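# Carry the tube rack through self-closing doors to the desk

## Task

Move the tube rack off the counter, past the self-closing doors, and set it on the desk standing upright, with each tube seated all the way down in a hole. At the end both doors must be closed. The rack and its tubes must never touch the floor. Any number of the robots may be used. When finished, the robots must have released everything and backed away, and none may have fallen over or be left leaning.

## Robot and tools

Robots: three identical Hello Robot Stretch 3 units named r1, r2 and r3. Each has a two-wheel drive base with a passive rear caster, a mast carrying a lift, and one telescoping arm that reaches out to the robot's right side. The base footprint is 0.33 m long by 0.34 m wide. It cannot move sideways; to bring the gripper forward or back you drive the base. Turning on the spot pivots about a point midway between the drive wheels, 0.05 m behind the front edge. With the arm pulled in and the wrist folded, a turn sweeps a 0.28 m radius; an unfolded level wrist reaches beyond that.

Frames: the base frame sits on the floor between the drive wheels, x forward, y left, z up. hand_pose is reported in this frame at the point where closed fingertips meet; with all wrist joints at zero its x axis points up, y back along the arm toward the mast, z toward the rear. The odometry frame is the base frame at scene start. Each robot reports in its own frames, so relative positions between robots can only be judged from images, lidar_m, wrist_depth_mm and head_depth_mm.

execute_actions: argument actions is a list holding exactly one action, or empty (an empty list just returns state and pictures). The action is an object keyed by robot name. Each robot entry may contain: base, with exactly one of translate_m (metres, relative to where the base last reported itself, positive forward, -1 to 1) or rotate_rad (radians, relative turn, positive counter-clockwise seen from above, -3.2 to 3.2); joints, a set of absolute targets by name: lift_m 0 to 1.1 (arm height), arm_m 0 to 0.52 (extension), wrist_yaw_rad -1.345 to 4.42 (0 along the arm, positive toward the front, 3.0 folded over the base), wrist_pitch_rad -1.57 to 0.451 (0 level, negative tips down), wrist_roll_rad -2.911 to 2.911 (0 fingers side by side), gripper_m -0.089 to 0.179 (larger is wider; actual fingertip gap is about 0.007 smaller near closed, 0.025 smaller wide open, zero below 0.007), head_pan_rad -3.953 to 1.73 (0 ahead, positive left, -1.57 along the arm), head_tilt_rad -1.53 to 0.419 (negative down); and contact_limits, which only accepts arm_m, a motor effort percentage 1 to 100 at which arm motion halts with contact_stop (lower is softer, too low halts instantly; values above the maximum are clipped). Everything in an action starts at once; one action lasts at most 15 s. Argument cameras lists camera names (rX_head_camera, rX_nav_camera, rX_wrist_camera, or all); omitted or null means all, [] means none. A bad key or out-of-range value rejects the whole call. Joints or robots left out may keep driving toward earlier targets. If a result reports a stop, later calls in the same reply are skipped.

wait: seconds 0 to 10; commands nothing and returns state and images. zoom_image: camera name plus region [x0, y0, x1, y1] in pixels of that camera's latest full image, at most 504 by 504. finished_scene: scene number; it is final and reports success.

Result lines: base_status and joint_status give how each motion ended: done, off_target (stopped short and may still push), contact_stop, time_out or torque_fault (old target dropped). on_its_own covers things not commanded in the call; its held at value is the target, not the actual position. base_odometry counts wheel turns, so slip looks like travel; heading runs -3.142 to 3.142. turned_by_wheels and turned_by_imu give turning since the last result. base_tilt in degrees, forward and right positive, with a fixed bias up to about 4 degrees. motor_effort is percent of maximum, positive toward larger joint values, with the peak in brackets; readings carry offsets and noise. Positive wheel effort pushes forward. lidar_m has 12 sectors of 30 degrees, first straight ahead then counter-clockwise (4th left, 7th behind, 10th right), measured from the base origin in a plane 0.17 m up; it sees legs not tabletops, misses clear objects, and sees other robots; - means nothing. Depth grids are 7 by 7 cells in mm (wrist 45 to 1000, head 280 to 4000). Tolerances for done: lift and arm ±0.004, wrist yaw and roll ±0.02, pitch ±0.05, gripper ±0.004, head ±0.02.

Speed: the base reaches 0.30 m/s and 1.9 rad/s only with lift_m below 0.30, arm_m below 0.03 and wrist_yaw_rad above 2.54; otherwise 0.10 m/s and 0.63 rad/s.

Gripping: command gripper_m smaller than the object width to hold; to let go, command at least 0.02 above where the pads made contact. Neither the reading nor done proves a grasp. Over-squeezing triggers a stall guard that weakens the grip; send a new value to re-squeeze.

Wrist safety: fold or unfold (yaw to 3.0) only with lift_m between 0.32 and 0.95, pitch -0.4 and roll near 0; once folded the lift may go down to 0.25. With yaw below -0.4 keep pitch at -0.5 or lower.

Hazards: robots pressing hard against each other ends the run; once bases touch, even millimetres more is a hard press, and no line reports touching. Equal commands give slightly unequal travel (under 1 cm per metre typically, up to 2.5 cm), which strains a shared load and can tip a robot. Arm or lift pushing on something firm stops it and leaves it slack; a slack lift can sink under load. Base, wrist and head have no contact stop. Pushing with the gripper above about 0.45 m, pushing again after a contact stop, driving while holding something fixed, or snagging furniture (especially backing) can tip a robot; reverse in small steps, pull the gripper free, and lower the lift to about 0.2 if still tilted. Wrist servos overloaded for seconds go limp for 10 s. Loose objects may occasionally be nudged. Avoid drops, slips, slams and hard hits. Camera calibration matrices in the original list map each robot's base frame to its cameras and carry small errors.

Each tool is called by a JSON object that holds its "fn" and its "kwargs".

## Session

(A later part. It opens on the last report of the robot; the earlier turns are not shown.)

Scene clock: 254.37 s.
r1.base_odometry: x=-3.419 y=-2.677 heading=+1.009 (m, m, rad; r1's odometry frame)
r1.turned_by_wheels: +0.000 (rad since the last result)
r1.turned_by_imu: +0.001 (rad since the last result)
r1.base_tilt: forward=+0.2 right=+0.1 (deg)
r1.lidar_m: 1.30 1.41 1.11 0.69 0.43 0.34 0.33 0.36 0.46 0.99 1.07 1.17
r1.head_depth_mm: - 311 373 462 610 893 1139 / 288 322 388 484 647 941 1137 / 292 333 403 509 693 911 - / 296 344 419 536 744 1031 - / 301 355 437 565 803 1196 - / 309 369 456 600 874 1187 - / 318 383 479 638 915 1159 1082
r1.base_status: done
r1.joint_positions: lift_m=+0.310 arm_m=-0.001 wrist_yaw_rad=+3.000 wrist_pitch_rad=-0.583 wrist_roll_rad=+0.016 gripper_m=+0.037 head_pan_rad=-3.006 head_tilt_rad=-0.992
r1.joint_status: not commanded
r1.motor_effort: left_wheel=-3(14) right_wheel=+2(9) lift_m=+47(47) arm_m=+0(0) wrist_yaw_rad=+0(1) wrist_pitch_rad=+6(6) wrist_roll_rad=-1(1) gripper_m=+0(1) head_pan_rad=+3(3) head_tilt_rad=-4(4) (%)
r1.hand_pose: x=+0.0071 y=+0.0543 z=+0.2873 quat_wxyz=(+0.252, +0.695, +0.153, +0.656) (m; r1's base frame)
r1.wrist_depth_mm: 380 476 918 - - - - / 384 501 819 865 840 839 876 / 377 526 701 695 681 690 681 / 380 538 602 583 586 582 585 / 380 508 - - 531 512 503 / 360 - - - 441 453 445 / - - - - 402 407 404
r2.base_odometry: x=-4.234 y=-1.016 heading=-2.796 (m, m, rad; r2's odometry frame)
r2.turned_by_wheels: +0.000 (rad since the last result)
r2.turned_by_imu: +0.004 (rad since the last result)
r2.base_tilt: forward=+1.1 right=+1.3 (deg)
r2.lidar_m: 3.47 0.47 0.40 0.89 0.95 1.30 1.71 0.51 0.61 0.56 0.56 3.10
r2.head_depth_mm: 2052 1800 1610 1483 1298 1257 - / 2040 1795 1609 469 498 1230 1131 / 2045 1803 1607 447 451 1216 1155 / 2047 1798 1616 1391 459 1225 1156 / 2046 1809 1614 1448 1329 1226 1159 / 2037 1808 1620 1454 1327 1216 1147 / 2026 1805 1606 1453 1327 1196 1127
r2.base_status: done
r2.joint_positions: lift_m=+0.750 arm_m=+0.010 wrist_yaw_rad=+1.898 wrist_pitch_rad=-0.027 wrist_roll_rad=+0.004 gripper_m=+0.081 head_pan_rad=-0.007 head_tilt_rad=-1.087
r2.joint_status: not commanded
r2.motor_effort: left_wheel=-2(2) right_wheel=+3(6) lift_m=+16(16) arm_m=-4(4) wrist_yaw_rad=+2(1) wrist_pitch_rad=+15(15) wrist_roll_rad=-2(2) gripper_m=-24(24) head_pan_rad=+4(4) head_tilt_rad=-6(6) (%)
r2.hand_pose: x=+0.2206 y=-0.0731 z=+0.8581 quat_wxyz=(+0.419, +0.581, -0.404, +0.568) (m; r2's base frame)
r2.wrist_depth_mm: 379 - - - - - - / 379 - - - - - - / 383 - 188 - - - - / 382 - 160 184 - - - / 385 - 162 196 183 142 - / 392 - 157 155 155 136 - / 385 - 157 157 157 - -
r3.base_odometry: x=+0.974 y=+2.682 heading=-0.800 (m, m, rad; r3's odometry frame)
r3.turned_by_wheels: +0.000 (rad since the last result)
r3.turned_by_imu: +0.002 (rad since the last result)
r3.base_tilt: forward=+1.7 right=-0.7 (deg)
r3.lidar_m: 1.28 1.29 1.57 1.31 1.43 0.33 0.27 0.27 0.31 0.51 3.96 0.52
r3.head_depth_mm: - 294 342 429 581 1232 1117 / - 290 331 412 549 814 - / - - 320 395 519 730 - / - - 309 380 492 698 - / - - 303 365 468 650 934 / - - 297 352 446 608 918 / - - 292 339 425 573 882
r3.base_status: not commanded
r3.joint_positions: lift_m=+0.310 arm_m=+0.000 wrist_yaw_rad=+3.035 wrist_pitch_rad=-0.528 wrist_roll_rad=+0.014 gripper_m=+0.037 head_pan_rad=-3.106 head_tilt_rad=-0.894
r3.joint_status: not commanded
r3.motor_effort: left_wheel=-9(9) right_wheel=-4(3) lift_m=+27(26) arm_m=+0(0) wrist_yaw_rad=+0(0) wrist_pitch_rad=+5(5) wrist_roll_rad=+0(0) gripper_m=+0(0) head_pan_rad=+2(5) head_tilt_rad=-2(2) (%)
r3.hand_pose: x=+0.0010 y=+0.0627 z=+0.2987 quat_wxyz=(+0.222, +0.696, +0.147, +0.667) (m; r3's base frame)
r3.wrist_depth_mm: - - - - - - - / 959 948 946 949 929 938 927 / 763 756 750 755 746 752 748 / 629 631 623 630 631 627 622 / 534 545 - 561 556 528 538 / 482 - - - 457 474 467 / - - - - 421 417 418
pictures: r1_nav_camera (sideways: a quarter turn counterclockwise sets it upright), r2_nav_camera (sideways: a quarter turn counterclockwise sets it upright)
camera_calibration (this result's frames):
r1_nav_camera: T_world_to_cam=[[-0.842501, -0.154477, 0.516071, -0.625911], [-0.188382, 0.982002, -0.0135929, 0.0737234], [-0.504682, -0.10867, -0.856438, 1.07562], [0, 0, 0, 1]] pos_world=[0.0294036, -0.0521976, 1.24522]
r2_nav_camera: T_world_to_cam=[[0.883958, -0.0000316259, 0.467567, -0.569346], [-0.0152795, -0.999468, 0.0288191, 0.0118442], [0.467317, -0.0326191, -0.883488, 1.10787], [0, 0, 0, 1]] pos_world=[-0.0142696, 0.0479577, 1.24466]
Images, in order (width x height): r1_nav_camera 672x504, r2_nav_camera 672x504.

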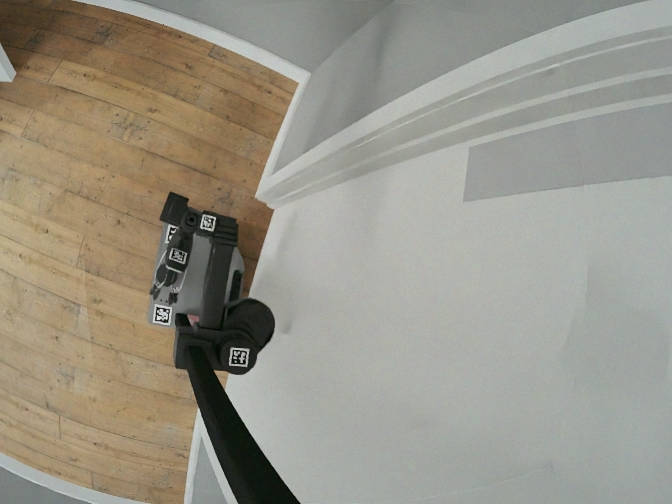

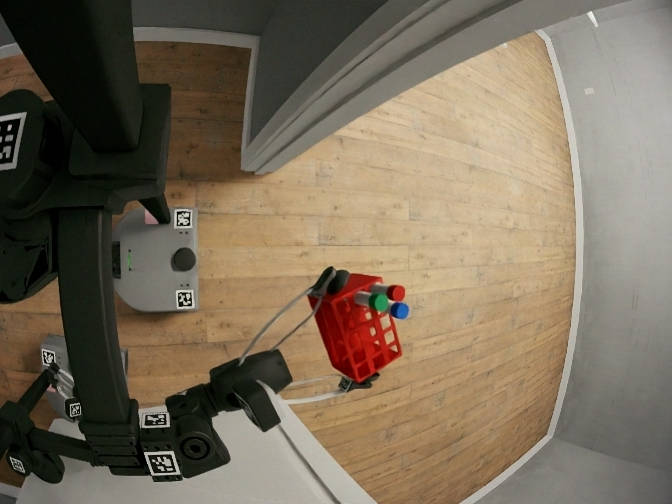

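{"fn": "execute_actions", "kwargs": {"actions": [{"r2":{"base":{"translate_m":1.0},"joints":{"head_tilt_rad":-0.7}},"r1":{"base":{"translate_m":0.15}},"r3":{"base":{"translate_m":0.3}}}], "cameras": []}}

{"fn": "execute_actions", "kwargs": {"actions": [{"r2":{"base":{"rotate_rad":1.2}},"r3":{"base":{"rotate_rad":-1.6},"joints":{"head_pan_rad":0}}}], "cameras": ["r2_nav_camera","r3_nav_camera"]}}

Scene clock: 274.33 s.
r1.base_odometry: x=-3.339 y=-2.550 heading=+1.009 (m, m, rad; r1's odometry frame)
r1.turned_by_wheels: +0.000 (rad since the last result)
r1.turned_by_imu: +0.004 (rad since the last result)
r1.base_tilt: forward=+0.1 right=+0.1 (deg)
r1.lidar_m: 0.97 1.39 1.10 1.08 0.61 0.49 0.48 0.52 0.64 1.01 1.09 0.99
r1.head_depth_mm: 400 466 556 692 910 1199 1140 / 411 481 577 726 966 1218 1136 / 423 498 601 761 1038 1254 - / 435 514 626 799 1114 1242 - / 448 533 653 843 1196 1215 - / 463 552 685 897 1259 1200 - / 475 572 717 886 1178 1185 1088
r1.base_status: done
r1.joint_positions: lift_m=+0.310 arm_m=-0.001 wrist_yaw_rad=+3.000 wrist_pitch_rad=-0.583 wrist_roll_rad=+0.016 gripper_m=+0.037 head_pan_rad=-3.006 head_tilt_rad=-0.992
r1.joint_status: not commanded
r1.motor_effort: left_wheel=-4(5) right_wheel=+2(5) lift_m=+47(47) arm_m=+0(1) wrist_yaw_rad=-1(1) wrist_pitch_rad=+6(6) wrist_roll_rad=+0(1) gripper_m=+0(1) head_pan_rad=+3(3) head_tilt_rad=-4(4) (%)
r1.hand_pose: x=+0.0071 y=+0.0543 z=+0.2873 quat_wxyz=(+0.252, +0.695, +0.153, +0.656) (m; r1's base frame)
r1.wrist_depth_mm: 494 566 - - - - - / 532 576 875 867 838 817 846 / 558 657 703 712 706 685 702 / 555 615 597 591 610 591 575 / 511 532 - - 529 508 501 / 473 - - - 446 448 445 / - - - - 404 404 401
r2.base_odometry: x=-5.175 y=-1.355 heading=-2.796 (m, m, rad; r2's odometry frame)
r2.turned_by_wheels: +0.000 (rad since the last result)
r2.turned_by_imu: +0.004 (rad since the last result)
r2.base_tilt: forward=+1.1 right=+1.3 (deg)
r2.lidar_m: 2.48 2.58 2.40 2.08 0.93 0.73 1.34 0.88 0.94 2.20 2.30 2.57
r2.head_depth_mm: 2265 2506 2595 2035 1664 1419 402 / 2210 2486 2568 2027 1661 1406 406 / 2225 2525 2604 2035 1675 1425 396 / 2219 2490 2552 2030 1654 1414 398 / 2225 2504 2598 2047 1677 1421 1232 / 2232 2509 2576 2033 1673 1422 1236 / 2239 2518 2573 2043 1659 1430 1236
r2.base_status: done
r2.joint_positions: lift_m=+0.750 arm_m=+0.010 wrist_yaw_rad=+1.898 wrist_pitch_rad=-0.027 wrist_roll_rad=+0.004 gripper_m=+0.081 head_pan_rad=-0.007 head_tilt_rad=-0.705
r2.joint_status: all done
r2.motor_effort: left_wheel=-1(3) right_wheel=+3(6) lift_m=+16(16) arm_m=-3(4) wrist_yaw_rad=+2(2) wrist_pitch_rad=+15(14) wrist_roll_rad=-2(2) gripper_m=-24(24) head_pan_rad=+4(4) head_tilt_rad=+3(25) (%)
r2.hand_pose: x=+0.2206 y=-0.0731 z=+0.8581 quat_wxyz=(+0.419, +0.581, -0.404, +0.568) (m; r2's base frame)
r2.wrist_depth_mm: - - - - - - - / - - - - - - - / - - 188 - - - - / - - 160 183 - - - / - - 162 195 183 143 - / - - 156 156 154 135 - / - - 157 157 158 - -
r3.base_odometry: x=+1.183 y=+2.466 heading=-0.800 (m, m, rad; r3's odometry frame)
r3.turned_by_wheels: +0.000 (rad since the last result)
r3.turned_by_imu: +0.004 (rad since the last result)
r3.base_tilt: forward=+1.7 right=-0.8 (deg)
r3.lidar_m: 0.98 0.98 1.21 1.20 1.20 0.28 0.28 0.30 0.46 1.36 0.71 0.73
r3.head_depth_mm: - - 295 344 434 590 1101 / - - 299 356 454 622 - / - - 304 369 475 647 - / - - 311 383 496 708 - / - 286 321 398 522 761 1119 / - 290 331 412 549 822 1123 / - 294 341 430 581 893 1120
r3.base_status: done
r3.joint_positions: lift_m=+0.310 arm_m=+0.000 wrist_yaw_rad=+3.035 wrist_pitch_rad=-0.528 wrist_roll_rad=+0.014 gripper_m=+0.037 head_pan_rad=-3.106 head_tilt_rad=-0.894
r3.joint_status: not commanded
r3.motor_effort: left_wheel=-10(11) right_wheel=-15(15) lift_m=+26(27) arm_m=+0(0) wrist_yaw_rad=+0(0) wrist_pitch_rad=+5(5) wrist_roll_rad=+0(0) gripper_m=+0(0) head_pan_rad=+4(3) head_tilt_rad=-2(2) (%)
r3.hand_pose: x=+0.0010 y=+0.0627 z=+0.2987 quat_wxyz=(+0.222, +0.696, +0.147, +0.667) (m; r3's base frame)
r3.wrist_depth_mm: - - - - - - 928 / 945 931 946 945 915 948 887 / 750 750 761 751 751 745 751 / 601 622 630 626 629 623 624 / 331 544 - 564 550 533 538 / 324 - - - 459 472 471 / - - - - 414 417 416
pictures: none
No camera images: the call's "cameras" was empty. Leave "cameras" out to get every camera's image.

Scene clock: 277.80 s.
r1.base_odometry: x=-3.339 y=-2.550 heading=+1.009 (m, m, rad; r1's odometry frame)
r1.turned_by_wheels: +0.000 (rad since the last result)
r1.turned_by_imu: +0.001 (rad since the last result)
r1.base_tilt: forward=+0.2 right=+0.1 (deg)
r1.lidar_m: 1.00 1.38 1.10 1.08 0.61 0.49 0.48 0.52 0.64 1.01 1.09 1.36
r1.head_depth_mm: 399 467 557 693 908 1194 1140 / 411 480 578 726 968 1220 1133 / 423 497 602 760 1033 1256 - / 436 513 626 801 1111 1245 - / 448 532 654 845 1198 1221 - / 462 552 684 897 1263 1198 - / 474 571 715 887 1178 1180 1084
r1.base_status: not commanded
r1.joint_positions: lift_m=+0.310 arm_m=-0.001 wrist_yaw_rad=+3.000 wrist_pitch_rad=-0.583 wrist_roll_rad=+0.016 gripper_m=+0.037 head_pan_rad=-3.006 head_tilt_rad=-0.992
r1.joint_status: not commanded
r1.motor_effort: left_wheel=-3(4) right_wheel=+3(2) lift_m=+47(47) arm_m=+0(0) wrist_yaw_rad=+0(1) wrist_pitch_rad=+6(6) wrist_roll_rad=-1(1) gripper_m=+0(0) head_pan_rad=+4(4) head_tilt_rad=-4(4) (%)
r1.hand_pose: x=+0.0071 y=+0.0543 z=+0.2873 quat_wxyz=(+0.252, +0.695, +0.153, +0.656) (m; r1's base frame)
r1.wrist_depth_mm: 514 555 - - - - - / 538 591 865 885 853 833 831 / 552 649 697 713 692 693 699 / 558 595 596 597 601 580 582 / 518 537 - - 521 500 506 / 476 - - - 441 444 451 / - - - - 403 403 401
r2.base_odometry: x=-5.175 y=-1.355 heading=-1.596 (m, m, rad; r2's odometry frame)
r2.turned_by_wheels: +1.200 (rad since the last result)
r2.turned_by_imu: +1.215 (rad since the last result)
r2.base_tilt: forward=+1.1 right=+1.2 (deg)
r2.lidar_m: 2.40 1.58 0.81 0.73 1.08 0.88 1.14 2.20 2.43 2.49 2.48 2.73
r2.head_depth_mm: 2752 3046 2569 2022 1680 1428 402 / 2220 2888 2546 2028 1666 1424 407 / 2530 2863 2597 2040 1669 1412 396 / 2457 2775 2572 2023 1673 1416 398 / 2347 2637 2575 2019 1668 1420 1233 / 1963 2532 2585 2025 1671 1422 1221 / 1963 2469 2479 2034 1646 1418 1234
r2.base_status: done
r2.joint_positions: lift_m=+0.750 arm_m=+0.010 wrist_yaw_rad=+1.898 wrist_pitch_rad=-0.027 wrist_roll_rad=+0.004 gripper_m=+0.081 head_pan_rad=-0.007 head_tilt_rad=-0.705
r2.joint_status: not commanded
r2.motor_effort: left_wheel=-3(6) right_wheel=+4(7) lift_m=+16(15) arm_m=-4(3) wrist_yaw_rad=+2(2) wrist_pitch_rad=+15(15) wrist_roll_rad=-2(2) gripper_m=-24(24) head_pan_rad=+4(5) head_tilt_rad=+3(2) (%)
r2.hand_pose: x=+0.2206 y=-0.0731 z=+0.8581 quat_wxyz=(+0.419, +0.581, -0.404, +0.568) (m; r2's base frame)
r2.wrist_depth_mm: 922 - - - - - - / 928 - - - - - - / 938 - 188 - - - - / 924 - 159 184 - - - / 929 - 163 196 183 143 - / 955 - 156 156 155 135 - / 891 - 157 157 157 - -
r3.base_odometry: x=+1.183 y=+2.466 heading=-2.401 (m, m, rad; r3's odometry frame)
r3.turned_by_wheels: -1.600 (rad since the last result)
r3.turned_by_imu: -1.578 (rad since the last result)
r3.base_tilt: forward=+1.8 right=-0.8 (deg)
r3.lidar_m: 1.21 0.72 0.71 0.98 0.98 1.18 1.30 0.24 0.20 0.20 0.22 0.37
r3.head_depth_mm: 3197 2402 1967 1651 1099 927 793 / 3158 2429 1965 1660 1426 1252 1104 / 3149 2432 1945 1647 1425 1262 1122 / 3137 2405 1974 1659 1421 1260 1123 / 3029 2418 1725 1612 1439 1255 1120 / 1109 2281 1922 1618 1434 1259 1124 / 3021 2420 1983 1644 1432 1254 1123
r3.base_status: done
r3.joint_positions: lift_m=+0.310 arm_m=+0.000 wrist_yaw_rad=+3.035 wrist_pitch_rad=-0.528 wrist_roll_rad=+0.014 gripper_m=+0.037 head_pan_rad=-0.007 head_tilt_rad=-0.894
r3.joint_status: all done
r3.motor_effort: left_wheel=-5(5) right_wheel=-3(31) lift_m=+27(26) arm_m=+0(0) wrist_yaw_rad=+1(1) wrist_pitch_rad=+5(5) wrist_roll_rad=+0(0) gripper_m=+0(0) head_pan_rad=+3(59) head_tilt_rad=-2(2) (%)
r3.hand_pose: x=+0.0010 y=+0.0627 z=+0.2987 quat_wxyz=(+0.222, +0.696, +0.147, +0.667) (m; r3's base frame)
r3.wrist_depth_mm: 818 - 943 - - 741 592 / 864 895 940 934 929 773 684 / 753 755 753 742 748 720 747 / 631 626 629 624 623 628 626 / 547 544 - 565 549 536 540 / 485 - - - 461 467 471 / - - - - 419 419 415
pictures: r2_nav_camera (sideways: a quarter turn counterclockwise sets it upright), r3_nav_camera (sideways: a quarter turn counterclockwise sets it upright)
camera_calibration (this result's frames):
r2_nav_camera: T_world_to_cam=[[0.645802, 0.0016606, 0.763503, -0.953479], [-0.0253326, -0.9994, 0.0236011, 0.0186857], [0.763084, -0.0345832, -0.645373, 0.796454], [0, 0, 0, 1]] pos_world=[0.00847004, 0.0478017, 1.24155]
r3_nav_camera: T_world_to_cam=[[0.812459, -0.0485565, 0.580993, -0.716754], [-0.0210795, -0.998321, -0.0539572, 0.123029], [0.582637, 0.031591, -0.812118, 1.00619], [0, 0, 0, 1]] pos_world=[-0.00131659, 0.0562328, 1.24021]
Images, in order (width x height): r2_nav_camera 672x504, r3_nav_camera 672x504.

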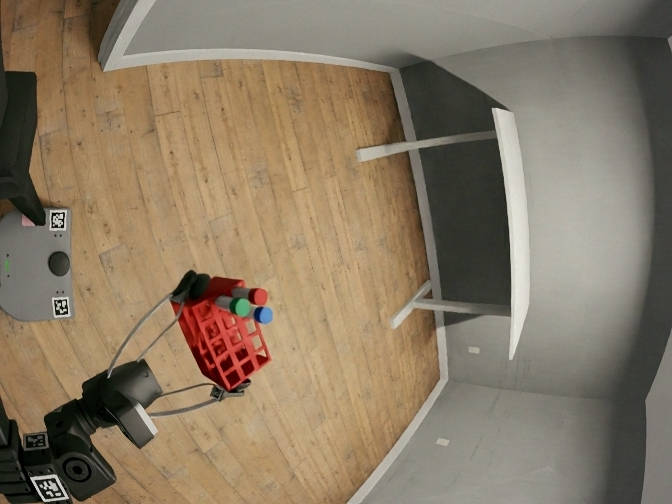

